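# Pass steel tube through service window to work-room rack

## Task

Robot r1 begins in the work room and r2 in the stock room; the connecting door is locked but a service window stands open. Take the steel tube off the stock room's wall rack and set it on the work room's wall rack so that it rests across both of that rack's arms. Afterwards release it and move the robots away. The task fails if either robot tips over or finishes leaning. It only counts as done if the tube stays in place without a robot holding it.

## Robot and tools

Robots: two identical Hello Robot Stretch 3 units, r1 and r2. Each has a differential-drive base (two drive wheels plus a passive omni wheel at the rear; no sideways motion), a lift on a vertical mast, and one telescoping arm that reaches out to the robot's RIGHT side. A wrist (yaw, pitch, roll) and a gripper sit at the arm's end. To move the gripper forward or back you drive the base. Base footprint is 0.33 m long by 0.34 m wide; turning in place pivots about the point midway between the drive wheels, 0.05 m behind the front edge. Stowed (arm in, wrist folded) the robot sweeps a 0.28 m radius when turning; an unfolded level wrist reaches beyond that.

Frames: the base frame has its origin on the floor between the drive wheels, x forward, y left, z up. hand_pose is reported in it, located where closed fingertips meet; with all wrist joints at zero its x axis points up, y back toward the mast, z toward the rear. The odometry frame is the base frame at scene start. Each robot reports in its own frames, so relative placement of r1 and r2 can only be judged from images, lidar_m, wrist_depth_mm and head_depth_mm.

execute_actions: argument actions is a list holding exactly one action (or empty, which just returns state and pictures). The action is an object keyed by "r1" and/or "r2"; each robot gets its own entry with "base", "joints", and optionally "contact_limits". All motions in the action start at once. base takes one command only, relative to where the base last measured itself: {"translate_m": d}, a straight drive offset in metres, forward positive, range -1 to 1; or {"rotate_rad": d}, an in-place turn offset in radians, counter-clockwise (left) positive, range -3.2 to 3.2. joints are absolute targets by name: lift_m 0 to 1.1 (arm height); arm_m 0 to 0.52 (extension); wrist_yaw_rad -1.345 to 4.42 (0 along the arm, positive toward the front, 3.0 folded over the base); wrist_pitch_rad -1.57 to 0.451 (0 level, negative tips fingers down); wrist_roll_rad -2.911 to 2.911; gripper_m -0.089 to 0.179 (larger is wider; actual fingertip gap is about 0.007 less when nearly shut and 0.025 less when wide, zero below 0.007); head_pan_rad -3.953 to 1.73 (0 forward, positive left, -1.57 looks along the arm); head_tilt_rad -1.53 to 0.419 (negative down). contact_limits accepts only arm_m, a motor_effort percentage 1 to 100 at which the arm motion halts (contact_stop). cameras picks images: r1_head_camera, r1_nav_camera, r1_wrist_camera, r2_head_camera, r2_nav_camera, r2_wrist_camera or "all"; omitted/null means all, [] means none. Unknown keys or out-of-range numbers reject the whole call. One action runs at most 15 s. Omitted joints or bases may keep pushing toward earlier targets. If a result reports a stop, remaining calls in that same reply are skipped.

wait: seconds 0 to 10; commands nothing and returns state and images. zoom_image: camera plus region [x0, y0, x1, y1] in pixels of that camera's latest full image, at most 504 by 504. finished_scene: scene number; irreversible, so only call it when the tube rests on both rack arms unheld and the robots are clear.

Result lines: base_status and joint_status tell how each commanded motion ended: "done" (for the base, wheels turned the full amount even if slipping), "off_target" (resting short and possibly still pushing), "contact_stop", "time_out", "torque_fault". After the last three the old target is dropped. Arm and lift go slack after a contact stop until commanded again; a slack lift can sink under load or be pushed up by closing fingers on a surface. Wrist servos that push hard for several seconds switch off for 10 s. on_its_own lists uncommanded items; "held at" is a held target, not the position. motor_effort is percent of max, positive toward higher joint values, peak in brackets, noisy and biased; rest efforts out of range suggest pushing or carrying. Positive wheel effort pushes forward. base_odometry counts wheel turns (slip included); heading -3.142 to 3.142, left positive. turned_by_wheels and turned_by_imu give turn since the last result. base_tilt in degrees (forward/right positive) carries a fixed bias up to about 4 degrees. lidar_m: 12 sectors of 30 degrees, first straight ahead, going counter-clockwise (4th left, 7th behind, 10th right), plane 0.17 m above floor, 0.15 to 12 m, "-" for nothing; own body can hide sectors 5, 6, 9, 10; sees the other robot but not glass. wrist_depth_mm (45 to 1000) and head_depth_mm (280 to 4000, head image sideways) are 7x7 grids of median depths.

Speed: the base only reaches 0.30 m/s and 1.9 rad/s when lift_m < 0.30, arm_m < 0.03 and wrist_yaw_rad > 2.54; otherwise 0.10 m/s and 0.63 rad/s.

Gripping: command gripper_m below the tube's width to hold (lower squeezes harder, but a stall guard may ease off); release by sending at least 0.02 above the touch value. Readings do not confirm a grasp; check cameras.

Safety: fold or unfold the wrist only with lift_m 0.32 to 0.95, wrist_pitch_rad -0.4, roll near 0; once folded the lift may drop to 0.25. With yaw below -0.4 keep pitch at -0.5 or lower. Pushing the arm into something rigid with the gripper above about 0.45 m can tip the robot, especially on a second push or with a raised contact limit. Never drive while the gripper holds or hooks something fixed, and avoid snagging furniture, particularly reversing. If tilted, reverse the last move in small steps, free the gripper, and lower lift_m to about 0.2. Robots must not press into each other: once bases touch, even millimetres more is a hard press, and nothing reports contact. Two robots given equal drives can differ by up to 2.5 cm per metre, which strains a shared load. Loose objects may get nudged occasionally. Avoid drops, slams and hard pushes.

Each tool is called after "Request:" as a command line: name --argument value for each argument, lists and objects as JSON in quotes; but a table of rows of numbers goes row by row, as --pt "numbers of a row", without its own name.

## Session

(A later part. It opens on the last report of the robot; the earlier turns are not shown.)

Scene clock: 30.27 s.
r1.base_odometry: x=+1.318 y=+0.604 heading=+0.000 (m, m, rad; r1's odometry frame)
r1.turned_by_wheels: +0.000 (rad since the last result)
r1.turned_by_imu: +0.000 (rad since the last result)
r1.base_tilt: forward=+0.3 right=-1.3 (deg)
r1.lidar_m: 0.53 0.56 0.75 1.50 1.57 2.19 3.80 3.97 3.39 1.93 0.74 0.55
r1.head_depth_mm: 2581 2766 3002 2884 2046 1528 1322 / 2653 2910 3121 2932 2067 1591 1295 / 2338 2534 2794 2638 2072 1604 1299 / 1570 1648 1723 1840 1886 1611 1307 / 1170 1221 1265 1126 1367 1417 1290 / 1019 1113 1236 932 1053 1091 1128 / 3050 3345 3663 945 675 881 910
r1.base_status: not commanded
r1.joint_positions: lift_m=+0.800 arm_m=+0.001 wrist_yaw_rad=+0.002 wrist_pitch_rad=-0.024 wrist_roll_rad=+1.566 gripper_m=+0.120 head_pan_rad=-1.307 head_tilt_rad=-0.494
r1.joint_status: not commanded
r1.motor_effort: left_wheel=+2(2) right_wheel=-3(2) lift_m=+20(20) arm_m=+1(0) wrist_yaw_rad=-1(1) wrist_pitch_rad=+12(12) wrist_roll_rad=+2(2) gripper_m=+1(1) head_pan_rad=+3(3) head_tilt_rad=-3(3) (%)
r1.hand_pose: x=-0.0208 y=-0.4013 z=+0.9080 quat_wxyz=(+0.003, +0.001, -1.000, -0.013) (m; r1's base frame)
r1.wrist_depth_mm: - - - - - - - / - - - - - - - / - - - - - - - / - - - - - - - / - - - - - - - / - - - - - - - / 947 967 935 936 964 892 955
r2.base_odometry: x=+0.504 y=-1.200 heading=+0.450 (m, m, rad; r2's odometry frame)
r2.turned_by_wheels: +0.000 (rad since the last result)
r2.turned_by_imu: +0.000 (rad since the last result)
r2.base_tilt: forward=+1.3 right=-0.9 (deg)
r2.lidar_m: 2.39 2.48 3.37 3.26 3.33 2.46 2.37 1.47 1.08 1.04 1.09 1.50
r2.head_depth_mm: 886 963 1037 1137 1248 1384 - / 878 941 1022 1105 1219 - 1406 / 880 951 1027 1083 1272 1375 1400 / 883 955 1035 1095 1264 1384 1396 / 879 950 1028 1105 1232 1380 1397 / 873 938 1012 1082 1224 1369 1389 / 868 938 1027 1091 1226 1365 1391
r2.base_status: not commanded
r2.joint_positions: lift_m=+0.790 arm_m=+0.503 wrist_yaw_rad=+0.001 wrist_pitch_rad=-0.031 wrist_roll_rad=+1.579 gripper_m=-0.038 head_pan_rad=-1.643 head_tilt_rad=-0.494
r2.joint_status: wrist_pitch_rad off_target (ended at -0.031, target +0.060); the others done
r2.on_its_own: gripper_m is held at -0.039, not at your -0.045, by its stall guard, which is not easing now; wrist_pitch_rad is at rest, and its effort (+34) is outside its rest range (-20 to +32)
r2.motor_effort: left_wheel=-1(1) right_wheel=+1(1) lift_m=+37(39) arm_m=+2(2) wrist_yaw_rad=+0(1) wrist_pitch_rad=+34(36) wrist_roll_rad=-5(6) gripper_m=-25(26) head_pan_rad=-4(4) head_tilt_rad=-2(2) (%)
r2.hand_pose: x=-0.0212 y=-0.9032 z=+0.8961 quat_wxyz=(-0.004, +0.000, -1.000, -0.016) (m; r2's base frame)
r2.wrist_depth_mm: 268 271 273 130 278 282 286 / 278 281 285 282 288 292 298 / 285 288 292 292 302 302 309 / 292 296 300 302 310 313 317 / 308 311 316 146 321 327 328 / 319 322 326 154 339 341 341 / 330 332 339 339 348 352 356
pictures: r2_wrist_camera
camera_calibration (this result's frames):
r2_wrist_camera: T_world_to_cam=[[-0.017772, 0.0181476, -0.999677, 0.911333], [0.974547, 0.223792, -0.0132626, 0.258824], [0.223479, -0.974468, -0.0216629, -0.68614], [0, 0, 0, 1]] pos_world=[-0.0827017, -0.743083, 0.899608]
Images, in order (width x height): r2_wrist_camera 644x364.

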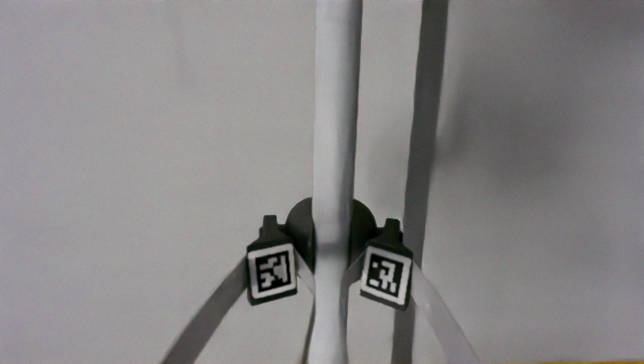

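Request:
execute_actions --actions '[{"r2":{"joints":{"lift_m":0.88}}}]' --cameras '[]'

Request:
execute_actions --actions '[{"r2":{"base":{"translate_m":-0.22},"joints":{"arm_m":0}},"r1":{"base":{"translate_m":0.28}}}]' --cameras '[]'

Request:
execute_actions --actions '[{"r2":{"base":{"rotate_rad":1.555},"joints":{"head_pan_rad":-0.5,"head_tilt_rad":-0.3}}}]' --cameras '[]'

Request:
execute_actions --actions '[{"r2":{"base":{"translate_m":1}}}]' --cameras '[]'

Request:
execute_actions --actions '[{"r2":{"base":{"translate_m":1}}}]' --cameras '["r2_nav_camera","r2_wrist_camera","r1_nav_camera"]'

Scene clock: 32.20 s.
r1.base_odometry: x=+1.318 y=+0.604 heading=+0.000 (m, m, rad; r1's odometry frame)
r1.turned_by_wheels: +0.000 (rad since the last result)
r1.turned_by_imu: +0.001 (rad since the last result)
r1.base_tilt: forward=+0.3 right=-1.3 (deg)
r1.lidar_m: 0.53 0.56 0.75 1.50 1.57 2.19 3.81 3.98 3.38 1.92 0.74 0.55
r1.head_depth_mm: 2591 2792 3048 2888 2035 1532 1309 / 2649 2863 3113 2915 2068 1598 1297 / 2349 2537 2766 2652 2079 1587 1304 / 1573 1631 1741 1839 1879 1608 1303 / 1174 1216 1259 1123 1359 1409 1303 / 1018 1109 1240 933 1053 1095 1126 / 3122 3315 3639 947 676 884 906
r1.base_status: not commanded
r1.joint_positions: lift_m=+0.800 arm_m=+0.001 wrist_yaw_rad=+0.002 wrist_pitch_rad=-0.024 wrist_roll_rad=+1.566 gripper_m=+0.120 head_pan_rad=-1.307 head_tilt_rad=-0.494
r1.joint_status: not commanded
r1.motor_effort: left_wheel=+2(2) right_wheel=-2(2) lift_m=+20(20) arm_m=+0(0) wrist_yaw_rad=-2(2) wrist_pitch_rad=+12(12) wrist_roll_rad=+2(2) gripper_m=+1(1) head_pan_rad=+3(3) head_tilt_rad=-3(3) (%)
r1.hand_pose: x=-0.0208 y=-0.4013 z=+0.9080 quat_wxyz=(+0.003, +0.001, -1.000, -0.013) (m; r1's base frame)
r1.wrist_depth_mm: - - - - - - - / - - - - - - - / - - - - - - - / - - - - - - - / - - - - - - - / - - - - - - - / 943 970 960 973 982 907 926
r2.base_odometry: x=+0.504 y=-1.200 heading=+0.450 (m, m, rad; r2's odometry frame)
r2.turned_by_wheels: +0.000 (rad since the last result)
r2.turned_by_imu: +0.000 (rad since the last result)
r2.base_tilt: forward=+1.3 right=-0.9 (deg)
r2.lidar_m: 2.39 2.48 3.40 3.25 3.33 2.46 2.37 1.47 1.08 1.04 1.08 1.50
r2.head_depth_mm: 887 958 1041 1134 1231 - - / 880 945 1025 1102 - 1384 1407 / 884 953 1018 1159 1233 1386 1398 / 882 953 1020 1170 1239 1386 1388 / 877 950 1029 1129 1239 1381 1386 / 873 938 1016 1097 1232 1370 1386 / 868 938 1020 1106 1235 1359 1379
r2.base_status: not commanded
r2.joint_positions: lift_m=+0.880 arm_m=+0.503 wrist_yaw_rad=+0.001 wrist_pitch_rad=-0.031 wrist_roll_rad=+1.579 gripper_m=-0.038 head_pan_rad=-1.643 head_tilt_rad=-0.494
r2.joint_status: all done
r2.on_its_own: gripper_m is held at -0.039, not at your -0.045, by its stall guard, which is not easing now; wrist_pitch_rad is at rest, and its effort (+34) is outside its rest range (-20 to +32)
r2.motor_effort: left_wheel=-1(1) right_wheel=+1(1) lift_m=+37(38) arm_m=+2(3) wrist_yaw_rad=+0(0) wrist_pitch_rad=+34(34) wrist_roll_rad=-5(5) gripper_m=-25(25) head_pan_rad=-4(4) head_tilt_rad=-2(3) (%)
r2.hand_pose: x=-0.0212 y=-0.9032 z=+0.9861 quat_wxyz=(-0.004, +0.000, -1.000, -0.016) (m; r2's base frame)
r2.wrist_depth_mm: 269 268 274 131 279 283 284 / 278 279 284 282 286 288 293 / 289 290 294 292 300 299 307 / 297 300 298 302 312 314 317 / 310 311 314 147 324 329 329 / 321 320 326 153 336 340 342 / 330 335 343 340 353 355 359
pictures: none
No camera images: the call's "cameras" was empty. Leave "cameras" out to get every camera's image.

Scene clock: 37.07 s.
r1.base_odometry: x=+1.598 y=+0.604 heading=+0.000 (m, m, rad; r1's odometry frame)
r1.turned_by_wheels: +0.000 (rad since the last result)
r1.turned_by_imu: +0.002 (rad since the last result)
r1.base_tilt: forward=+0.3 right=-1.3 (deg)
r1.lidar_m: 0.25 0.27 0.37 1.00 1.56 2.17 4.06 4.27 3.40 0.91 0.35 0.26
r1.head_depth_mm: 2562 2773 2997 2899 2031 1533 1317 / 2237 2630 2999 2722 2051 1595 1294 / 1090 1182 1275 893 684 1501 1302 / 966 1053 1143 907 630 482 424 / 2898 3159 3427 924 635 486 394 / 3003 3269 3547 927 642 489 396 / 3042 3356 3679 3112 647 494 399
r1.base_status: done
r1.joint_positions: lift_m=+0.800 arm_m=+0.001 wrist_yaw_rad=+0.002 wrist_pitch_rad=-0.024 wrist_roll_rad=+1.566 gripper_m=+0.120 head_pan_rad=-1.307 head_tilt_rad=-0.494
r1.joint_status: not commanded
r1.motor_effort: left_wheel=+3(6) right_wheel=-3(4) lift_m=+21(21) arm_m=+0(1) wrist_yaw_rad=-1(1) wrist_pitch_rad=+12(12) wrist_roll_rad=+2(2) gripper_m=+1(1) head_pan_rad=+3(2) head_tilt_rad=-2(3) (%)
r1.hand_pose: x=-0.0208 y=-0.4013 z=+0.9080 quat_wxyz=(+0.003, +0.001, -1.000, -0.013) (m; r1's base frame)
r1.wrist_depth_mm: - - - - - - - / - - - - - - - / - - - - - - - / - - - - - - - / - - - - - - - / 909 931 898 786 733 763 729 / 940 - - 533 538 498 551
r2.base_odometry: x=+0.305 y=-1.296 heading=+0.450 (m, m, rad; r2's odometry frame)
r2.turned_by_wheels: +0.000 (rad since the last result)
r2.turned_by_imu: -0.001 (rad since the last result)
r2.base_tilt: forward=+1.3 right=-0.9 (deg)
r2.lidar_m: 2.60 2.72 3.37 3.26 3.03 2.23 2.15 1.47 1.08 1.04 1.09 1.49
r2.head_depth_mm: 887 954 1034 1132 1253 1391 1439 / 886 956 1035 1133 1243 1390 1470 / 884 952 1035 1128 1243 1382 1431 / 875 943 1026 1113 1221 1378 - / 870 944 1023 1108 1241 1377 1436 / 873 943 1026 1117 1229 1355 1379 / 878 942 1026 1115 1224 1369 1377
r2.base_status: done
r2.joint_positions: lift_m=+0.880 arm_m=+0.000 wrist_yaw_rad=+0.000 wrist_pitch_rad=-0.031 wrist_roll_rad=+1.579 gripper_m=-0.038 head_pan_rad=-1.643 head_tilt_rad=-0.494
r2.joint_status: all done
r2.on_its_own: gripper_m is held at -0.039, not at your -0.045, by its stall guard, which is not easing now; wrist_pitch_rad is at rest, and its effort (+34) is outside its rest range (-20 to +32)
r2.motor_effort: left_wheel=-1(5) right_wheel=+1(3) lift_m=+37(37) arm_m=-3(1) wrist_yaw_rad=+0(0) wrist_pitch_rad=+34(34) wrist_roll_rad=-5(5) gripper_m=-25(25) head_pan_rad=-4(4) head_tilt_rad=-2(2) (%)
r2.hand_pose: x=-0.0215 y=-0.4006 z=+0.9861 quat_wxyz=(-0.004, +0.000, -1.000, -0.016) (m; r2's base frame)
r2.wrist_depth_mm: 733 748 759 131 744 776 761 / 762 776 771 772 791 786 818 / 766 790 782 799 799 800 822 / 808 829 808 828 853 879 871 / 830 845 849 146 880 879 875 / 865 870 861 152 870 899 931 / 917 931 933 922 950 959 973
pictures: none
No camera images: the call's "cameras" was empty. Leave "cameras" out to get every camera's image.

Scene clock: 40.50 s.
r1.base_odometry: x=+1.598 y=+0.604 heading=+0.000 (m, m, rad; r1's odometry frame)
r1.turned_by_wheels: +0.000 (rad since the last result)
r1.turned_by_imu: +0.001 (rad since the last result)
r1.base_tilt: forward=+0.3 right=-1.2 (deg)
r1.lidar_m: 0.25 0.27 0.37 1.00 1.56 2.18 4.10 4.27 3.39 0.91 0.35 0.26
r1.head_depth_mm: 2606 2778 3014 2876 2046 1529 1315 / 2208 2611 2993 2740 2042 1582 1294 / 1093 1185 1281 897 684 1494 1302 / 965 1048 1149 906 630 483 424 / 2888 3123 3407 919 635 486 393 / 2981 3258 3576 932 641 490 396 / 3090 3343 3688 3158 648 493 399
r1.base_status: not commanded
r1.joint_positions: lift_m=+0.800 arm_m=+0.001 wrist_yaw_rad=+0.002 wrist_pitch_rad=-0.024 wrist_roll_rad=+1.566 gripper_m=+0.120 head_pan_rad=-1.307 head_tilt_rad=-0.494
r1.joint_status: not commanded
r1.motor_effort: left_wheel=+2(2) right_wheel=-2(3) lift_m=+20(21) arm_m=+0(0) wrist_yaw_rad=-1(1) wrist_pitch_rad=+12(12) wrist_roll_rad=+2(2) gripper_m=+1(1) head_pan_rad=+3(3) head_tilt_rad=-3(4) (%)
r1.hand_pose: x=-0.0208 y=-0.4013 z=+0.9080 quat_wxyz=(+0.003, +0.001, -1.000, -0.013) (m; r1's base frame)
r1.wrist_depth_mm: - - - - - - - / - - - - - - - / - - - - - - - / - - - - - - - / - - - - - - - / 881 939 908 767 729 761 737 / 969 - - 539 524 494 543
r2.base_odometry: x=+0.305 y=-1.296 heading=+2.005 (m, m, rad; r2's odometry frame)
r2.turned_by_wheels: +1.555 (rad since the last result)
r2.turned_by_imu: +1.550 (rad since the last result)
r2.base_tilt: forward=+1.3 right=-0.9 (deg)
r2.lidar_m: 3.27 3.09 2.24 2.15 1.49 1.08 1.04 1.08 1.47 2.60 2.70 3.39
r2.head_depth_mm: 3384 3464 3598 3618 3074 2160 1664 / 3710 3879 - - 3059 2003 1655 / 3499 3703 3877 - 3069 2084 1650 / 3368 3523 3659 3983 2857 2127 1656 / 3151 3392 3459 3714 2846 2125 1641 / 3016 3198 3353 3492 2989 2133 1634 / 2875 - - 3355 2941 2094 1622
r2.base_status: done
r2.joint_positions: lift_m=+0.880 arm_m=+0.000 wrist_yaw_rad=+0.005 wrist_pitch_rad=-0.031 wrist_roll_rad=+1.579 gripper_m=-0.038 head_pan_rad=-0.507 head_tilt_rad=-0.310
r2.joint_status: all done
r2.on_its_own: gripper_m is held at -0.039, not at your -0.045, by its stall guard, which is not easing now; wrist_pitch_rad is at rest, and its effort (+34) is outside its rest range (-20 to +32)
r2.motor_effort: left_wheel=-1(7) right_wheel=+1(5) lift_m=+37(37) arm_m=-2(2) wrist_yaw_rad=-3(3) wrist_pitch_rad=+34(34) wrist_roll_rad=-5(5) gripper_m=-25(25) head_pan_rad=+4(56) head_tilt_rad=+5(20) (%)
r2.hand_pose: x=-0.0201 y=-0.4006 z=+0.9861 quat_wxyz=(-0.004, +0.002, -1.000, -0.016) (m; r2's base frame)
r2.wrist_depth_mm: - - - 142 - - - / - - - - - - - / - - - - - - - / - - - - - - - / - - - 148 - - - / - - - 151 - - - / - - - - - - -
pictures: none
No camera images: the call's "cameras" was empty. Leave "cameras" out to get every camera's image.

Scene clock: 51.47 s.
r1.base_odometry: x=+1.598 y=+0.604 heading=+0.000 (m, m, rad; r1's odometry frame)
r1.turned_by_wheels: +0.000 (rad since the last result)
r1.turned_by_imu: +0.003 (rad since the last result)
r1.base_tilt: forward=+0.3 right=-1.2 (deg)
r1.lidar_m: 0.26 0.27 0.37 1.00 1.57 2.17 4.08 4.26 3.39 0.91 0.35 0.26
r1.head_depth_mm: 2560 2749 3007 2901 2026 1523 1319 / 2224 2628 3017 2749 2054 1587 1291 / 1095 1181 1277 890 685 1495 1298 / 968 1049 1151 904 629 482 425 / 2887 3113 3428 915 634 485 394 / 3037 3185 3600 930 643 489 396 / 3109 3363 3629 3128 649 494 399
r1.base_status: not commanded
r1.joint_positions: lift_m=+0.800 arm_m=+0.001 wrist_yaw_rad=+0.002 wrist_pitch_rad=-0.024 wrist_roll_rad=+1.566 gripper_m=+0.120 head_pan_rad=-1.307 head_tilt_rad=-0.494
r1.joint_status: not commanded
r1.motor_effort: left_wheel=+2(2) right_wheel=-2(2) lift_m=+21(20) arm_m=+0(0) wrist_yaw_rad=-1(2) wrist_pitch_rad=+12(12) wrist_roll_rad=+2(2) gripper_m=+0(0) head_pan_rad=+3(2) head_tilt_rad=-3(2) (%)
r1.hand_pose: x=-0.0208 y=-0.4013 z=+0.9080 quat_wxyz=(+0.003, +0.001, -1.000, -0.013) (m; r1's base frame)
r1.wrist_depth_mm: - - - - - - - / - - - - - - - / - - - - - - - / - - - - - - - / - - - - - - - / 905 924 906 771 703 775 745 / 944 - - 534 528 488 552
r2.base_odometry: x=-0.115 y=-0.389 heading=+2.005 (m, m, rad; r2's odometry frame)
r2.turned_by_wheels: +0.000 (rad since the last result)
r2.turned_by_imu: +0.007 (rad since the last result)
r2.base_tilt: forward=+1.3 right=-0.9 (deg)
r2.lidar_m: 2.27 2.36 2.23 2.16 2.24 2.11 2.04 2.12 2.71 2.60 2.69 2.35
r2.head_depth_mm: 2675 2830 3035 3215 3088 2151 1659 / 2529 2642 2800 3004 3045 2000 1666 / 2420 2511 2683 2830 2866 2143 1671 / 2304 2407 2525 2670 2768 2153 1653 / 2031 2346 2458 2536 2669 2128 1639 / 1912 - - 2414 2530 2111 1631 / 1833 - - 2292 2390 2100 1609
r2.base_status: done
r2.joint_positions: lift_m=+0.880 arm_m=+0.000 wrist_yaw_rad=+0.000 wrist_pitch_rad=-0.031 wrist_roll_rad=+1.579 gripper_m=-0.038 head_pan_rad=-0.507 head_tilt_rad=-0.310
r2.joint_status: not commanded
r2.on_its_own: gripper_m is held at -0.039, not at your -0.045, by its stall guard, which is not easing now; wrist_pitch_rad is at rest, and its effort (+34) is outside its rest range (-20 to +32)
r2.motor_effort: left_wheel=-2(3) right_wheel=+2(4) lift_m=+37(37) arm_m=-3(2) wrist_yaw_rad=-1(3) wrist_pitch_rad=+34(35) wrist_roll_rad=-5(5) gripper_m=-25(25) head_pan_rad=+5(4) head_tilt_rad=+5(4) (%)
r2.hand_pose: x=-0.0213 y=-0.4006 z=+0.9861 quat_wxyz=(-0.004, +0.000, -1.000, -0.016) (m; r2's base frame)
r2.wrist_depth_mm: - - - 139 - - - / - - - 143 - - - / - - - - - - - / - - - - - - - / - - - 147 - - - / - - - 152 - - - / - - - - - - -
pictures: none
No camera images: the call's "cameras" was empty. Leave "cameras" out to get every camera's image.

Scene clock: 62.43 s.
r1.base_odometry: x=+1.598 y=+0.604 heading=+0.000 (m, m, rad; r1's odometry frame)
r1.turned_by_wheels: +0.000 (rad since the last result)
r1.turned_by_imu: +0.003 (rad since the last result)
r1.base_tilt: forward=+0.3 right=-1.2 (deg)
r1.lidar_m: 0.26 0.27 0.37 1.00 1.57 2.18 4.08 4.29 3.39 0.91 0.35 0.26
r1.head_depth_mm: 2606 2785 2991 2898 2047 1528 1312 / 2222 2594 2990 2733 2057 1591 1300 / 1094 1180 1279 891 684 1494 1296 / 965 1048 1147 905 629 481 425 / 2895 3171 3426 912 635 486 394 / 2960 3269 3537 932 639 490 395 / 3103 3346 3676 3151 648 494 398
r1.base_status: not commanded
r1.joint_positions: lift_m=+0.800 arm_m=+0.001 wrist_yaw_rad=+0.002 wrist_pitch_rad=-0.024 wrist_roll_rad=+1.566 gripper_m=+0.120 head_pan_rad=-1.307 head_tilt_rad=-0.494
r1.joint_status: not commanded
r1.motor_effort: left_wheel=+2(2) right_wheel=-2(3) lift_m=+20(20) arm_m=+0(1) wrist_yaw_rad=-2(1) wrist_pitch_rad=+12(12) wrist_roll_rad=+2(2) gripper_m=+1(1) head_pan_rad=+3(3) head_tilt_rad=-3(2) (%)
r1.hand_pose: x=-0.0208 y=-0.4013 z=+0.9080 quat_wxyz=(+0.003, +0.001, -1.000, -0.013) (m; r1's base frame)
r1.wrist_depth_mm: - - - - - - - / - - - - - - - / - - - - - - - / - - - - - - - / - - - - - - - / 877 922 940 766 740 751 736 / 956 - - 543 537 505 547
r2.base_odometry: x=-0.535 y=+0.519 heading=+2.005 (m, m, rad; r2's odometry frame)
r2.turned_by_wheels: +0.000 (rad since the last result)
r2.turned_by_imu: +0.007 (rad since the last result)
r2.base_tilt: forward=+1.4 right=-0.9 (deg)
r2.lidar_m: 1.27 1.32 1.82 2.15 2.24 3.10 3.02 3.18 2.70 2.59 1.79 1.32
r2.head_depth_mm: 1453 1543 1647 1736 1873 1943 1664 / 1378 1447 1540 1646 1747 1855 1657 / 1333 - 1609 1563 1630 1733 1656 / 1343 - - 1515 1534 1635 1649 / - - - 1496 1457 1527 1601 / - - - 1473 1376 1444 1525 / 3971 - - 1439 1309 1383 1454
r2.base_status: done
r2.joint_positions: lift_m=+0.880 arm_m=+0.000 wrist_yaw_rad=+0.000 wrist_pitch_rad=-0.031 wrist_roll_rad=+1.579 gripper_m=-0.038 head_pan_rad=-0.507 head_tilt_rad=-0.310
r2.joint_status: not commanded
r2.on_its_own: gripper_m is held at -0.039, not at your -0.045, by its stall guard, which is not easing now; wrist_pitch_rad is at rest, and its effort (+34) is outside its rest range (-20 to +32)
r2.motor_effort: left_wheel=-2(4) right_wheel=+2(5) lift_m=+37(38) arm_m=-2(2) wrist_yaw_rad=+0(0) wrist_pitch_rad=+34(34) wrist_roll_rad=-5(5) gripper_m=-24(25) head_pan_rad=+4(5) head_tilt_rad=+4(5) (%)
r2.hand_pose: x=-0.0213 y=-0.4006 z=+0.9861 quat_wxyz=(-0.004, +0.000, -1.000, -0.016) (m; r2's base frame)
r2.wrist_depth_mm: - - - 138 - - - / - - - 142 - - - / - - - - - - - / - - - - - - - / - - - 147 - - - / - - - 154 - - - / - - - - - - -
pictures: r1_nav_camera (sideways: a quarter turn counterclockwise sets it upright), r2_nav_camera (sideways: a quarter turn counterclockwise sets it upright), r2_wrist_camera
camera_calibration (this result's frames):
r1_nav_camera: T_world_to_cam=[[0.142753, -0.459444, 0.87666, -1.09652], [-0.95276, -0.303699, -0.00401844, 0.0601789], [0.268087, -0.834673, -0.481094, 0.583074], [0, 0, 0, 1]] pos_world=[0.0575532, 0.00116426, 1.24203]
r2_nav_camera: T_world_to_cam=[[0.348889, -0.130078, 0.928093, -1.17162], [-0.498809, -0.864165, 0.0663941, -0.0275998], [0.793389, -0.486105, -0.366382, 0.426377], [0, 0, 0, 1]] pos_world=[0.0567165, 0.0310106, 1.24542]
r2_wrist_camera: T_world_to_cam=[[-0.0177148, 0.0181656, -0.999678, 0.992183], [0.974714, 0.223064, -0.0132191, 0.147377], [0.222752, -0.974635, -0.0216578, -0.194393], [0, 0, 0, 1]] pos_world=[-0.0827726, -0.24036, 0.989601]
Images, in order (width x height): r1_nav_camera 672x504, r2_nav_camera 672x504, r2_wrist_camera 644x364.

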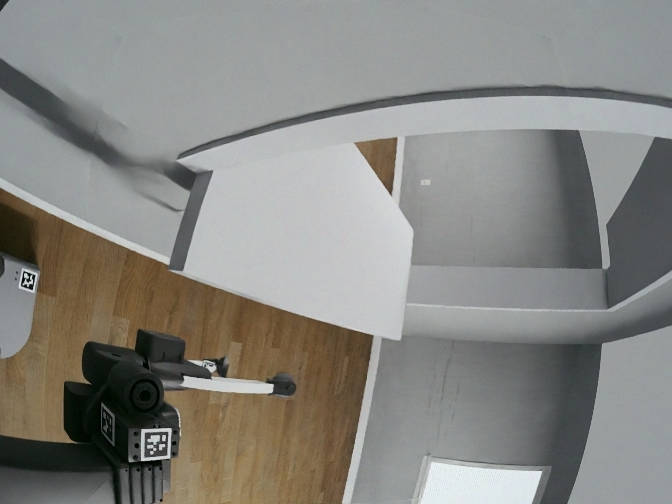

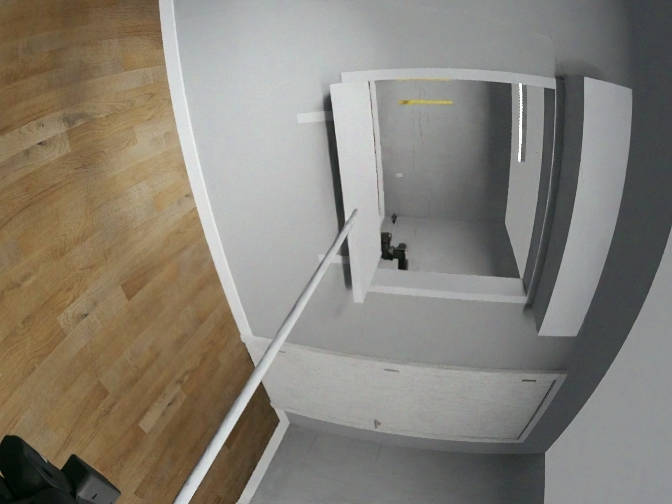

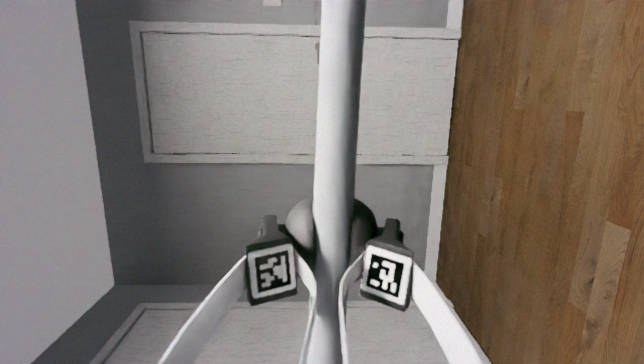

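Request:
execute_actions --actions '[{"r2":{"base":{"translate_m":1.0}},"r1":{"joints":{"lift_m":0.84}}}]' --cameras '[]'

Request:
execute_actions --actions '[{"r2":{"joints":{"lift_m":0.832}},"r1":{"joints":{"arm_m":0.12}}}]' --cameras '["r1_wrist_camera","r1_head_camera"]'

Scene clock: 76.83 s.
r1.base_odometry: x=+1.598 y=+0.604 heading=+0.000 (m, m, rad; r1's odometry frame)
r1.turned_by_wheels: +0.000 (rad since the last result)
r1.turned_by_imu: +0.004 (rad since the last result)
r1.base_tilt: forward=+0.3 right=-1.3 (deg)
r1.lidar_m: 0.25 0.27 0.37 1.00 1.56 2.17 4.06 4.26 3.41 0.91 0.35 0.26
r1.head_depth_mm: 2600 2774 3006 2883 2118 1576 - / 2220 2608 2972 2721 2060 1591 1290 / 1097 1183 1273 889 685 1481 1300 / 964 1052 1144 904 631 482 425 / 2894 3147 3451 918 636 486 394 / 2933 1293 3462 931 641 490 396 / 3021 3355 1080 3129 647 493 399
r1.base_status: not commanded
r1.joint_positions: lift_m=+0.840 arm_m=+0.001 wrist_yaw_rad=+0.002 wrist_pitch_rad=-0.023 wrist_roll_rad=+1.566 gripper_m=+0.120 head_pan_rad=-1.307 head_tilt_rad=-0.494
r1.joint_status: all done
r1.motor_effort: left_wheel=+2(2) right_wheel=-3(2) lift_m=+20(18) arm_m=-1(0) wrist_yaw_rad=-1(1) wrist_pitch_rad=+12(12) wrist_roll_rad=+2(2) gripper_m=+1(1) head_pan_rad=+3(2) head_tilt_rad=-3(2) (%)
r1.hand_pose: x=-0.0208 y=-0.4013 z=+0.9483 quat_wxyz=(+0.003, +0.001, -1.000, -0.012) (m; r1's base frame)
r1.wrist_depth_mm: - - - - - - - / - - - - - - - / - - - - - - - / - - - - - - - / - - - 970 - - - / 852 936 913 604 731 791 740 / 914 - - 563 505 497 541
r2.base_odometry: x=-0.955 y=+1.426 heading=+2.004 (m, m, rad; r2's odometry frame)
r2.turned_by_wheels: +0.000 (rad since the last result)
r2.turned_by_imu: +0.007 (rad since the last result)
r2.base_tilt: forward=+1.4 right=-0.9 (deg)
r2.lidar_m: 0.27 0.28 0.39 1.12 2.23 3.08 4.02 3.66 2.69 1.00 0.38 0.28
r2.head_depth_mm: 3468 3634 3648 3719 3092 618 496 / 3821 - - - 3076 613 494 / - - - - 3047 638 491 / - - - - 2813 634 490 / - - - - 2995 2101 488 / - - - - 2965 2126 485 / - - - - 2936 2093 485
r2.base_status: done
r2.joint_positions: lift_m=+0.880 arm_m=+0.000 wrist_yaw_rad=+0.000 wrist_pitch_rad=-0.031 wrist_roll_rad=+1.579 gripper_m=-0.038 head_pan_rad=-0.507 head_tilt_rad=-0.310
r2.joint_status: not commanded
r2.on_its_own: gripper_m is held at -0.039, not at your -0.045, by its stall guard, which is not easing now; wrist_pitch_rad is at rest, and its effort (+34) is outside its rest range (-20 to +32)
r2.motor_effort: left_wheel=-3(2) right_wheel=+2(5) lift_m=+38(38) arm_m=-3(2) wrist_yaw_rad=+0(0) wrist_pitch_rad=+34(34) wrist_roll_rad=-5(5) gripper_m=-25(25) head_pan_rad=+4(4) head_tilt_rad=+5(5) (%)
r2.hand_pose: x=-0.0214 y=-0.4006 z=+0.9861 quat_wxyz=(-0.004, +0.000, -1.000, -0.016) (m; r2's base frame)
r2.wrist_depth_mm: - - - 138 - - - / - - - 141 - - - / - - - - - - - / - - - - - - - / 919 949 961 148 - 957 958 / 711 729 723 152 678 678 675 / - - - 451 320 531 532
pictures: none
No camera images: the call's "cameras" was empty. Leave "cameras" out to get every camera's image.

Scene clock: 78.97 s.
r1.base_odometry: x=+1.598 y=+0.604 heading=+0.000 (m, m, rad; r1's odometry frame)
r1.turned_by_wheels: +0.000 (rad since the last result)
r1.turned_by_imu: +0.001 (rad since the last result)
r1.base_tilt: forward=+0.3 right=-1.3 (deg)
r1.lidar_m: 0.25 0.27 0.37 1.00 1.56 2.18 4.08 4.25 3.40 0.91 0.35 0.26
r1.head_depth_mm: 2620 2764 2992 2855 1945 - - / 2234 2621 2989 2755 2054 1638 1264 / 1096 1177 1274 841 683 1496 1298 / 964 1050 1146 851 629 482 424 / 2920 3112 3438 863 635 487 394 / 2927 1289 1381 874 641 490 396 / 3029 3325 1287 1035 649 493 398
r1.base_status: not commanded
r1.joint_positions: lift_m=+0.840 arm_m=+0.120 wrist_yaw_rad=+0.002 wrist_pitch_rad=-0.023 wrist_roll_rad=+1.566 gripper_m=+0.120 head_pan_rad=-1.307 head_tilt_rad=-0.494
r1.joint_status: all done
r1.motor_effort: left_wheel=+2(2) right_wheel=-3(2) lift_m=+20(20) arm_m=+3(5) wrist_yaw_rad=-1(1) wrist_pitch_rad=+12(11) wrist_roll_rad=+2(2) gripper_m=+1(1) head_pan_rad=+4(3) head_tilt_rad=-2(2) (%)
r1.hand_pose: x=-0.0210 y=-0.5203 z=+0.9483 quat_wxyz=(+0.003, +0.001, -1.000, -0.012) (m; r1's base frame)
r1.wrist_depth_mm: - - - - - - - / - - - - - - - / - - - - - - - / - - - - - - - / - - - 906 - - - / 808 771 823 576 714 772 738 / 865 - - 568 496 496 552
r2.base_odometry: x=-0.955 y=+1.426 heading=+2.004 (m, m, rad; r2's odometry frame)
r2.turned_by_wheels: +0.000 (rad since the last result)
r2.turned_by_imu: +0.000 (rad since the last result)
r2.base_tilt: forward=+1.4 right=-0.9 (deg)
r2.lidar_m: 0.27 0.28 0.39 1.12 2.23 3.09 4.03 3.65 2.67 1.00 0.38 0.28
r2.head_depth_mm: 3409 3623 3627 3729 2751 644 492 / 3837 - - - 3077 616 494 / - - - - 3037 635 493 / - - - - 2883 636 489 / - - - - 2841 2141 488 / - - - - 3004 2120 486 / - - - - 2978 2106 482
r2.base_status: not commanded
r2.joint_positions: lift_m=+0.832 arm_m=+0.000 wrist_yaw_rad=+0.000 wrist_pitch_rad=-0.031 wrist_roll_rad=+1.579 gripper_m=-0.038 head_pan_rad=-0.507 head_tilt_rad=-0.310
r2.joint_status: all done
r2.on_its_own: gripper_m is held at -0.039, not at your -0.045, by its stall guard, which is not easing now; wrist_pitch_rad is at rest, and its effort (+34) is outside its rest range (-20 to +32)
r2.motor_effort: left_wheel=-2(2) right_wheel=+2(2) lift_m=+31(31) arm_m=-2(2) wrist_yaw_rad=+1(0) wrist_pitch_rad=+34(34) wrist_roll_rad=-4(5) gripper_m=-25(24) head_pan_rad=+3(4) head_tilt_rad=+4(4) (%)
r2.hand_pose: x=-0.0214 y=-0.4006 z=+0.9382 quat_wxyz=(-0.004, +0.000, -1.000, -0.016) (m; r2's base frame)
r2.wrist_depth_mm: - - - 138 - - - / - - - 141 - - - / - - - - - - - / - - - - - - - / 933 922 900 147 - 970 985 / 718 737 736 154 672 692 683 / - - - 304 515 528 537
pictures: r1_head_camera (sideways: a quarter turn clockwise sets it upright), r1_wrist_camera
camera_calibration (this result's frames):
r1_head_camera: T_world_to_cam=[[-0.0530665, 0.423508, -0.904337, 1.20001], [0.959375, 0.272919, 0.0715139, -0.0975544], [0.277098, -0.863803, -0.420786, 0.498684], [0, 0, 0, 1]] pos_world=[0.0190878, -0.0508264, 1.30203]
r1_wrist_camera: T_world_to_cam=[[0.00194515, -0.0257491, -0.999667, 0.937459], [0.99058, 0.136926, -0.00159942, 0.131454], [0.136921, -0.990247, 0.0257729, -0.377563], [0, 0, 0, 1]] pos_world=[-0.0803433, -0.367741, 0.947087]
Images, in order (width x height): r1_head_camera 896x504, r1_wrist_camera 644x364.

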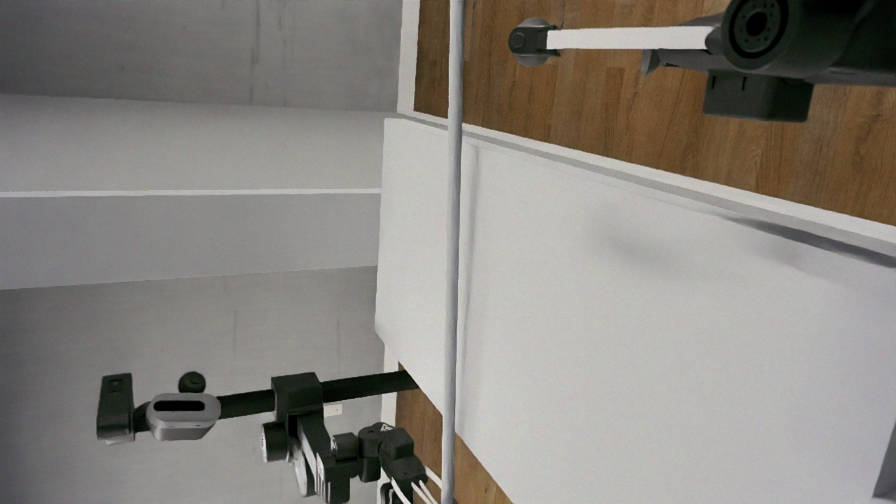

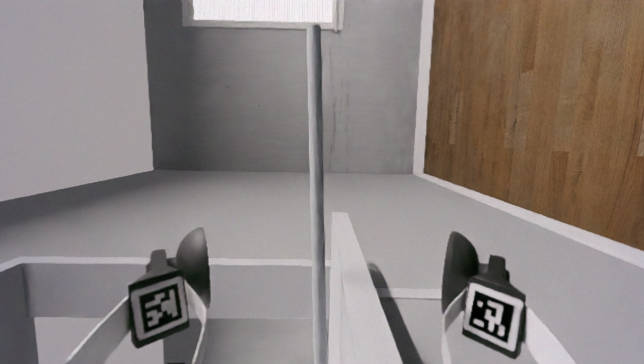

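Request:
execute_actions --actions '[{"r2":{"joints":{"lift_m":0.822}},"r1":{"joints":{"arm_m":0.34,"lift_m":0.835}}}]' --cameras '["r1_wrist_camera"]'

Scene clock: 82.10 s.
r1.base_odometry: x=+1.598 y=+0.604 heading=+0.000 (m, m, rad; r1's odometry frame)
r1.turned_by_wheels: +0.000 (rad since the last result)
r1.turned_by_imu: +0.001 (rad since the last result)
r1.base_tilt: forward=+0.3 right=-1.2 (deg)
r1.lidar_m: 0.25 0.27 0.37 1.00 1.56 2.18 4.08 4.26 3.40 0.91 0.35 0.26
r1.head_depth_mm: 2578 2808 3005 2887 - 1572 1288 / 2241 2618 2974 2729 2009 1598 1293 / 1094 1179 1270 897 686 1493 1298 / 964 1050 1142 900 628 482 425 / 2904 3147 3379 918 635 484 393 / 2949 1291 1379 884 642 490 396 / 3064 3367 1307 1043 649 495 399
r1.base_status: not commanded
r1.joint_positions: lift_m=+0.835 arm_m=+0.340 wrist_yaw_rad=+0.001 wrist_pitch_rad=-0.023 wrist_roll_rad=+1.566 gripper_m=+0.120 head_pan_rad=-1.307 head_tilt_rad=-0.494
r1.joint_status: all done
r1.motor_effort: left_wheel=+2(2) right_wheel=-3(2) lift_m=+17(17) arm_m=+3(3) wrist_yaw_rad=-1(1) wrist_pitch_rad=+11(12) wrist_roll_rad=+1(2) gripper_m=+0(1) head_pan_rad=+3(2) head_tilt_rad=-3(3) (%)
r1.hand_pose: x=-0.0210 y=-0.7403 z=+0.9436 quat_wxyz=(+0.003, +0.001, -1.000, -0.012) (m; r1's base frame)
r1.wrist_depth_mm: - - - - - - - / - - - - - - - / - - - - - - - / - - - - - - - / - - - 946 - - - / 686 712 690 423 692 747 715 / 584 594 590 306 507 482 539
r2.base_odometry: x=-0.955 y=+1.426 heading=+2.004 (m, m, rad; r2's odometry frame)
r2.turned_by_wheels: +0.000 (rad since the last result)
r2.turned_by_imu: +0.000 (rad since the last result)
r2.base_tilt: forward=+1.4 right=-0.9 (deg)
r2.lidar_m: 0.27 0.28 0.39 1.12 2.23 3.09 4.01 3.67 2.67 1.00 0.38 0.28
r2.head_depth_mm: 3414 3610 3670 3598 2590 643 495 / 3822 - - - 928 617 494 / - - - - 3089 638 491 / - - - - 2898 635 490 / - - - - 2847 2107 488 / - - - - 2976 2104 485 / - - - - 2922 2124 483
r2.base_status: not commanded
r2.joint_positions: lift_m=+0.822 arm_m=+0.000 wrist_yaw_rad=+0.000 wrist_pitch_rad=-0.029 wrist_roll_rad=+1.582 gripper_m=-0.038 head_pan_rad=-0.507 head_tilt_rad=-0.310
r2.joint_status: all done
r2.on_its_own: gripper_m is held at -0.039, not at your -0.045, by its stall guard, which is not easing now; wrist_pitch_rad is at rest, and its effort (+33) is outside its rest range (-20 to +32)
r2.motor_effort: left_wheel=-1(2) right_wheel=+1(2) lift_m=+31(31) arm_m=-2(3) wrist_yaw_rad=+0(0) wrist_pitch_rad=+33(34) wrist_roll_rad=-6(6) gripper_m=-25(25) head_pan_rad=+4(4) head_tilt_rad=+6(4) (%)
r2.hand_pose: x=-0.0214 y=-0.4006 z=+0.9289 quat_wxyz=(-0.005, +0.000, -1.000, -0.015) (m; r2's base frame)
r2.wrist_depth_mm: - - - 138 - - - / - - - 141 - - - / - - - - - - - / - - - - - - - / 928 915 929 148 - 965 933 / 734 729 716 152 689 671 679 / - - - 292 518 528 535
pictures: r1_wrist_camera
camera_calibration (this result's frames):
r1_wrist_camera: T_world_to_cam=[[0.00211815, -0.0260639, -0.999658, 0.926864], [0.990605, 0.136745, -0.00146635, 0.161358], [0.136736, -0.990263, 0.0261086, -0.595631], [0, 0, 0, 1]] pos_world=[-0.0803607, -0.587739, 0.942335]
Images, in order (width x height): r1_wrist_camera 644x364.

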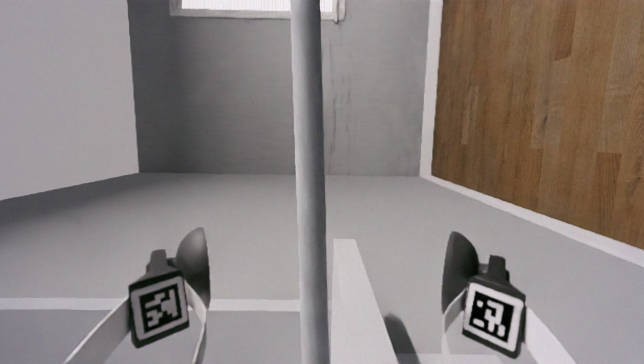

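Request:
execute_actions --actions '[{"r1":{"joints":{"arm_m":0.4,"lift_m":0.838}}}]' --cameras '[]'

Request:
execute_actions --actions '[{"r1":{"joints":{"gripper_m":-0.04}}}]' --cameras '["r1_wrist_camera"]'

Request:
execute_actions --actions '[{"r2":{"joints":{"gripper_m":0.1,"wrist_pitch_rad":0}}}]' --cameras '[]'

Request:
execute_actions --actions '[{"r1":{"base":{"translate_m":-0.68}}}]' --cameras '["r1_wrist_camera","r2_wrist_camera"]'

Scene clock: 83.93 s.
r1.base_odometry: x=+1.598 y=+0.604 heading=+0.000 (m, m, rad; r1's odometry frame)
r1.turned_by_wheels: +0.000 (rad since the last result)
r1.turned_by_imu: +0.000 (rad since the last result)
r1.base_tilt: forward=+0.3 right=-1.2 (deg)
r1.lidar_m: 0.25 0.27 0.37 1.00 1.56 2.19 4.08 4.25 3.38 0.91 0.35 0.26
r1.head_depth_mm: 2568 2788 3015 3059 1845 1586 1283 / 2231 2622 2970 2715 2032 1582 1291 / 1097 1175 1281 891 684 1495 1308 / 968 1049 1147 905 629 481 424 / 2926 3156 3422 919 634 486 394 / 2944 1292 1383 885 642 490 397 / 3067 3361 1308 1037 651 493 399
r1.base_status: not commanded
r1.joint_positions: lift_m=+0.838 arm_m=+0.400 wrist_yaw_rad=+0.001 wrist_pitch_rad=-0.023 wrist_roll_rad=+1.566 gripper_m=+0.120 head_pan_rad=-1.307 head_tilt_rad=-0.494
r1.joint_status: all done
r1.motor_effort: left_wheel=+2(2) right_wheel=-3(2) lift_m=+20(20) arm_m=+4(6) wrist_yaw_rad=-1(1) wrist_pitch_rad=+11(11) wrist_roll_rad=+1(1) gripper_m=+0(1) head_pan_rad=+2(2) head_tilt_rad=-2(4) (%)
r1.hand_pose: x=-0.0210 y=-0.8003 z=+0.9464 quat_wxyz=(+0.003, +0.001, -1.000, -0.012) (m; r1's base frame)
r1.wrist_depth_mm: - - - - - - - / - - - - - - - / - - - - - - - / - - - - - - - / - - - 483 - - - / 675 710 684 340 690 741 723 / 520 525 526 288 501 486 531
r2.base_odometry: x=-0.955 y=+1.426 heading=+2.004 (m, m, rad; r2's odometry frame)
r2.turned_by_wheels: +0.000 (rad since the last result)
r2.turned_by_imu: +0.000 (rad since the last result)
r2.base_tilt: forward=+1.4 right=-0.9 (deg)
r2.lidar_m: 0.27 0.28 0.39 1.12 2.23 3.08 4.03 3.66 2.68 1.00 0.38 0.28
r2.head_depth_mm: 3397 3579 3719 3693 2904 645 496 / 3892 - - - 885 615 493 / - - - - 2710 636 493 / - - - - 2712 632 490 / - - - - 2991 2127 488 / - - - - 2954 2107 485 / - - - - 2953 2107 483
r2.base_status: not commanded
r2.joint_positions: lift_m=+0.822 arm_m=+0.000 wrist_yaw_rad=+0.000 wrist_pitch_rad=-0.029 wrist_roll_rad=+1.582 gripper_m=-0.038 head_pan_rad=-0.507 head_tilt_rad=-0.310
r2.joint_status: not commanded
r2.on_its_own: gripper_m is held at -0.039, not at your -0.045, by its stall guard, which is not easing now; wrist_pitch_rad is at rest, and its effort (+33) is outside its rest range (-20 to +32)
r2.motor_effort: left_wheel=-1(2) right_wheel=+2(2) lift_m=+31(31) arm_m=-2(2) wrist_yaw_rad=+0(0) wrist_pitch_rad=+33(33) wrist_roll_rad=-6(6) gripper_m=-24(24) head_pan_rad=+4(5) head_tilt_rad=+5(6) (%)
r2.hand_pose: x=-0.0214 y=-0.4006 z=+0.9289 quat_wxyz=(-0.005, +0.000, -1.000, -0.015) (m; r2's base frame)
r2.wrist_depth_mm: - - - 138 - - - / - - - 141 - - - / - - - - - - - / - - - - - - - / 902 917 889 147 - 957 977 / 731 724 743 152 676 678 689 / - - - 300 523 529 545
pictures: none
No camera images: the call's "cameras" was empty. Leave "cameras" out to get every camera's image.

Scene clock: 86.03 s.
r1.base_odometry: x=+1.598 y=+0.604 heading=+0.000 (m, m, rad; r1's odometry frame)
r1.turned_by_wheels: +0.000 (rad since the last result)
r1.turned_by_imu: +0.001 (rad since the last result)
r1.base_tilt: forward=+0.2 right=-1.3 (deg)
r1.lidar_m: 0.25 0.27 0.37 1.00 1.56 2.17 4.08 4.27 3.38 0.91 0.35 0.26
r1.head_depth_mm: 2604 2765 3039 3102 1843 1578 1286 / 2233 2614 3013 2596 2045 1579 1293 / 1090 1179 1275 892 683 1495 1300 / 967 1047 1144 903 629 482 425 / 2879 3144 3404 916 635 486 393 / 2923 1291 1385 929 643 490 396 / 3076 3375 1307 1043 648 495 398
r1.base_status: not commanded
r1.joint_positions: lift_m=+0.838 arm_m=+0.400 wrist_yaw_rad=+0.001 wrist_pitch_rad=-0.020 wrist_roll_rad=+1.566 gripper_m=-0.039 head_pan_rad=-1.307 head_tilt_rad=-0.494
r1.joint_status: all done
r1.motor_effort: left_wheel=+2(2) right_wheel=-2(2) lift_m=+20(20) arm_m=+4(2) wrist_yaw_rad=+0(1) wrist_pitch_rad=+10(11) wrist_roll_rad=+2(2) gripper_m=-20(98) head_pan_rad=+3(3) head_tilt_rad=-3(3) (%)
r1.hand_pose: x=-0.0212 y=-0.8004 z=+0.9470 quat_wxyz=(+0.003, +0.000, -1.000, -0.011) (m; r1's base frame)
r1.wrist_depth_mm: - - - - - - - / - - - - - - - / - - - - - - - / - - - - - - - / - - - 129 - - - / 685 689 703 129 712 709 727 / 537 538 526 271 501 532 538
r2.base_odometry: x=-0.955 y=+1.426 heading=+2.004 (m, m, rad; r2's odometry frame)
r2.turned_by_wheels: +0.000 (rad since the last result)
r2.turned_by_imu: +0.000 (rad since the last result)
r2.base_tilt: forward=+1.4 right=-0.9 (deg)
r2.lidar_m: 0.27 0.28 0.39 1.12 2.23 3.09 4.04 3.69 2.68 1.00 0.38 0.28
r2.head_depth_mm: 3488 3563 3724 3616 2938 643 495 / 3829 - - - 885 617 493 / - - - - 2572 635 492 / - - - - 2588 634 490 / - - - - 3013 2132 488 / - - - - 3019 2127 486 / - - - - 2957 2119 484
r2.base_status: not commanded
r2.joint_positions: lift_m=+0.822 arm_m=+0.000 wrist_yaw_rad=+0.000 wrist_pitch_rad=-0.027 wrist_roll_rad=+1.581 gripper_m=-0.038 head_pan_rad=-0.507 head_tilt_rad=-0.310
r2.joint_status: not commanded
r2.on_its_own: gripper_m is held at -0.039, not at your -0.045, by its stall guard, which is not easing now; wrist_pitch_rad is at rest, and its effort (+33) is outside its rest range (-20 to +32)
r2.motor_effort: left_wheel=-2(1) right_wheel=+2(2) lift_m=+31(31) arm_m=-2(2) wrist_yaw_rad=+0(0) wrist_pitch_rad=+33(33) wrist_roll_rad=-6(6) gripper_m=-24(24) head_pan_rad=+4(4) head_tilt_rad=+5(5) (%)
r2.hand_pose: x=-0.0214 y=-0.4007 z=+0.9293 quat_wxyz=(-0.005, +0.000, -1.000, -0.014) (m; r2's base frame)
r2.wrist_depth_mm: - - - 135 - - - / - - - - - - - / - - - - - - - / - - - - - - - / 900 904 913 148 - 955 946 / 712 729 728 153 682 682 676 / - - - 297 534 527 539
pictures: r1_wrist_camera
camera_calibration (this result's frames):
r1_wrist_camera: T_world_to_cam=[[0.00208705, -0.0285385, -0.999591, 0.926654], [0.990705, 0.136014, -0.00181473, 0.169511], [0.13601, -0.990296, 0.0285571, -0.657551], [0, 0, 0, 1]] pos_world=[-0.0804364, -0.647781, 0.945359]
Images, in order (width x height): r1_wrist_camera 644x364.

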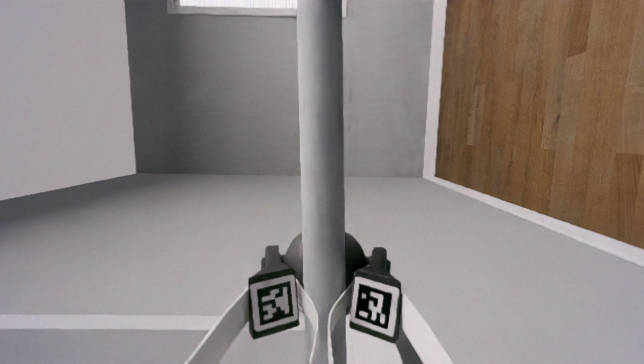

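Scene clock: 87.90 s.
r1.base_odometry: x=+1.598 y=+0.604 heading=+0.000 (m, m, rad; r1's odometry frame)
r1.turned_by_wheels: +0.000 (rad since the last result)
r1.turned_by_imu: +0.001 (rad since the last result)
r1.base_tilt: forward=+0.2 right=-1.2 (deg)
r1.lidar_m: 0.25 0.27 0.37 1.00 1.56 2.18 4.08 4.26 3.39 0.91 0.35 0.26
r1.head_depth_mm: 2592 2796 2956 3102 1857 1580 1289 / 2217 2604 2979 2737 2047 1592 1298 / 1093 1173 1278 891 683 1501 1308 / 966 1046 1140 904 630 482 423 / 2897 3135 3422 917 634 485 393 / 2900 1296 1386 930 641 489 396 / 3062 3370 1304 1052 650 493 398
r1.base_status: not commanded
r1.joint_positions: lift_m=+0.838 arm_m=+0.400 wrist_yaw_rad=+0.001 wrist_pitch_rad=-0.004 wrist_roll_rad=+1.566 gripper_m=-0.039 head_pan_rad=-1.307 head_tilt_rad=-0.494
r1.joint_status: not commanded
r1.motor_effort: left_wheel=+2(2) right_wheel=-2(3) lift_m=+20(20) arm_m=+3(4) wrist_yaw_rad=-1(0) wrist_pitch_rad=+2(10) wrist_roll_rad=+1(1) gripper_m=-19(20) head_pan_rad=+3(2) head_tilt_rad=-2(3) (%)
r1.hand_pose: x=-0.0212 y=-0.8009 z=+0.9512 quat_wxyz=(+0.003, +0.000, -1.000, -0.002) (m; r1's base frame)
r1.wrist_depth_mm: - - - 127 - - - / - - - 126 - - - / - - - 127 - - - / - - - - - - - / - - - 129 - - - / 681 688 706 128 702 720 720 / 533 528 530 265 507 526 530
r2.base_odometry: x=-0.955 y=+1.426 heading=+2.004 (m, m, rad; r2's odometry frame)
r2.turned_by_wheels: +0.000 (rad since the last result)
r2.turned_by_imu: +0.000 (rad since the last result)
r2.base_tilt: forward=+1.3 right=-0.9 (deg)
r2.lidar_m: 0.27 0.28 0.39 1.12 2.23 3.10 4.04 3.68 2.68 0.99 0.38 0.28
r2.head_depth_mm: 3413 3642 3658 3673 2879 644 494 / 3796 - - - 882 618 494 / - - - - 2584 639 493 / - - - - 2553 635 491 / - - - - 3023 2118 489 / - - - - 2949 2087 485 / - - - - 2935 2100 484
r2.base_status: not commanded
r2.joint_positions: lift_m=+0.822 arm_m=+0.000 wrist_yaw_rad=+0.000 wrist_pitch_rad=-0.023 wrist_roll_rad=+1.577 gripper_m=+0.100 head_pan_rad=-0.507 head_tilt_rad=-0.310
r2.joint_status: all done
r2.motor_effort: left_wheel=-1(1) right_wheel=+2(2) lift_m=+32(31) arm_m=-1(3) wrist_yaw_rad=+0(1) wrist_pitch_rad=+9(31) wrist_roll_rad=-4(6) gripper_m=+1(80) head_pan_rad=+4(3) head_tilt_rad=+3(5) (%)
r2.hand_pose: x=-0.0214 y=-0.4007 z=+0.9303 quat_wxyz=(-0.003, +0.000, -1.000, -0.012) (m; r2's base frame)
r2.wrist_depth_mm: - - - - - - - / - - - - - - - / - - - - - - - / - - - - - - - / 930 986 958 829 - 960 949 / 717 724 730 689 637 672 694 / - - - 305 523 524 536
pictures: none
No camera images: the call's "cameras" was empty. Leave "cameras" out to get every camera's image.

Scene clock: 95.70 s.
r1.base_odometry: x=+0.918 y=+0.604 heading=+0.000 (m, m, rad; r1's odometry frame)
r1.turned_by_wheels: +0.000 (rad since the last result)
r1.turned_by_imu: +0.004 (rad since the last result)
r1.base_tilt: forward=+0.3 right=-1.2 (deg)
r1.lidar_m: 0.94 0.96 1.34 1.51 1.59 2.21 3.40 3.55 3.40 3.27 1.30 0.96
r1.head_depth_mm: 2548 2757 3002 3070 1831 1577 1292 / 2661 2832 3081 2932 2010 1580 1296 / 2700 2947 3192 2953 2079 1589 1301 / 2688 2842 2995 2785 2081 1614 1313 / 2047 2122 2202 2271 2102 1626 1314 / 1645 1684 1746 1784 1846 1626 1326 / 1377 1408 1426 1440 1520 1539 1332
r1.base_status: done
r1.joint_positions: lift_m=+0.838 arm_m=+0.400 wrist_yaw_rad=+0.008 wrist_pitch_rad=-0.053 wrist_roll_rad=+1.568 gripper_m=-0.039 head_pan_rad=-1.307 head_tilt_rad=-0.494
r1.joint_status: not commanded
r1.motor_effort: left_wheel=+4(7) right_wheel=-5(17) lift_m=+19(20) arm_m=+3(2) wrist_yaw_rad=-5(12) wrist_pitch_rad=+27(27) wrist_roll_rad=+1(1) gripper_m=-21(21) head_pan_rad=+3(3) head_tilt_rad=-3(2) (%)
r1.hand_pose: x=-0.0194 y=-0.7993 z=+0.9388 quat_wxyz=(+0.002, +0.004, -1.000, -0.027) (m; r1's base frame)
r1.wrist_depth_mm: - - - - - - - / - - - - - - - / - - - - - - - / - - - - - - - / - - - 129 - - - / - - - 129 - - - / - - - - - - -
r2.base_odometry: x=-0.955 y=+1.426 heading=+2.004 (m, m, rad; r2's odometry frame)
r2.turned_by_wheels: +0.000 (rad since the last result)
r2.turned_by_imu: +0.000 (rad since the last result)
r2.base_tilt: forward=+1.3 right=-0.9 (deg)
r2.lidar_m: 0.27 0.28 0.39 1.12 2.23 3.08 4.04 3.67 2.67 1.00 0.38 0.28
r2.head_depth_mm: 3425 3489 3470 3691 3115 646 497 / 3882 - - - 2876 635 495 / - - - - 3086 638 492 / - - - - 3003 633 490 / - - - 3865 2866 2122 488 / - - - - 2943 2139 485 / - - - - 2957 2087 483
r2.base_status: not commanded
r2.joint_positions: lift_m=+0.822 arm_m=+0.000 wrist_yaw_rad=+0.000 wrist_pitch_rad=-0.023 wrist_roll_rad=+1.577 gripper_m=+0.100 head_pan_rad=-0.507 head_tilt_rad=-0.310
r2.joint_status: not commanded
r2.motor_effort: left_wheel=-2(2) right_wheel=+2(1) lift_m=+31(31) arm_m=-2(1) wrist_yaw_rad=+0(0) wrist_pitch_rad=+9(9) wrist_roll_rad=-4(4) gripper_m=+1(0) head_pan_rad=+4(5) head_tilt_rad=+5(4) (%)
r2.hand_pose: x=-0.0214 y=-0.4007 z=+0.9303 quat_wxyz=(-0.003, +0.000, -1.000, -0.012) (m; r2's base frame)
r2.wrist_depth_mm: - - - 148 - - - / - - - - - - - / - - - - - - - / - - - - - - - / 893 983 914 810 - 955 959 / 721 747 740 368 660 688 695 / - - - 290 530 532 534
pictures: r1_wrist_camera, r2_wrist_camera
camera_calibration (this result's frames):
r1_wrist_camera: T_world_to_cam=[[0.00411333, 0.00386126, -0.999984, 0.944771], [0.989731, 0.142865, 0.0046228, 0.166987], [0.142881, -0.989735, -0.00323396, -0.626057], [0, 0, 0, 1]] pos_world=[-0.0797064, -0.647135, 0.941959]
r2_wrist_camera: T_world_to_cam=[[-0.0201275, 0.0103183, -0.999744, 0.933341], [0.974755, 0.222603, -0.017327, 0.150422], [0.222367, -0.974855, -0.0145383, -0.202468], [0, 0, 0, 1]] pos_world=[-0.0828164, -0.240492, 0.932765]
Images, in order (width x height): r1_wrist_camera 644x364, r2_wrist_camera 644x364.

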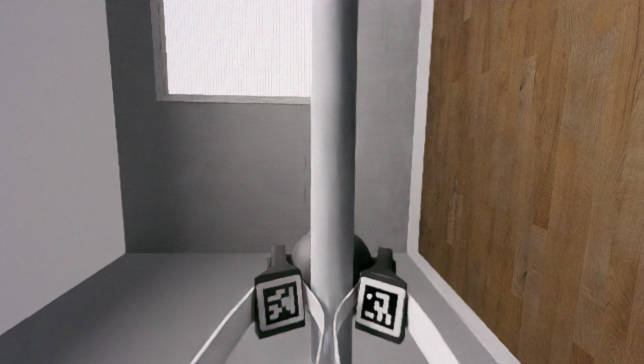

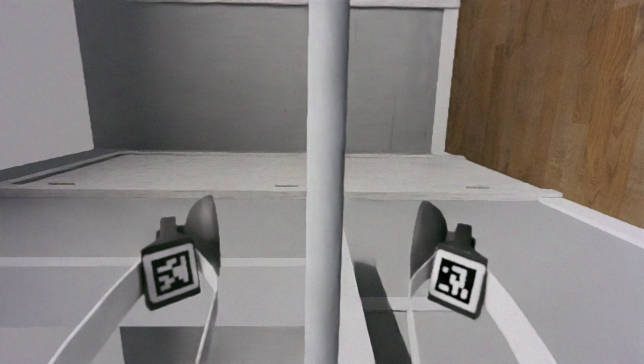

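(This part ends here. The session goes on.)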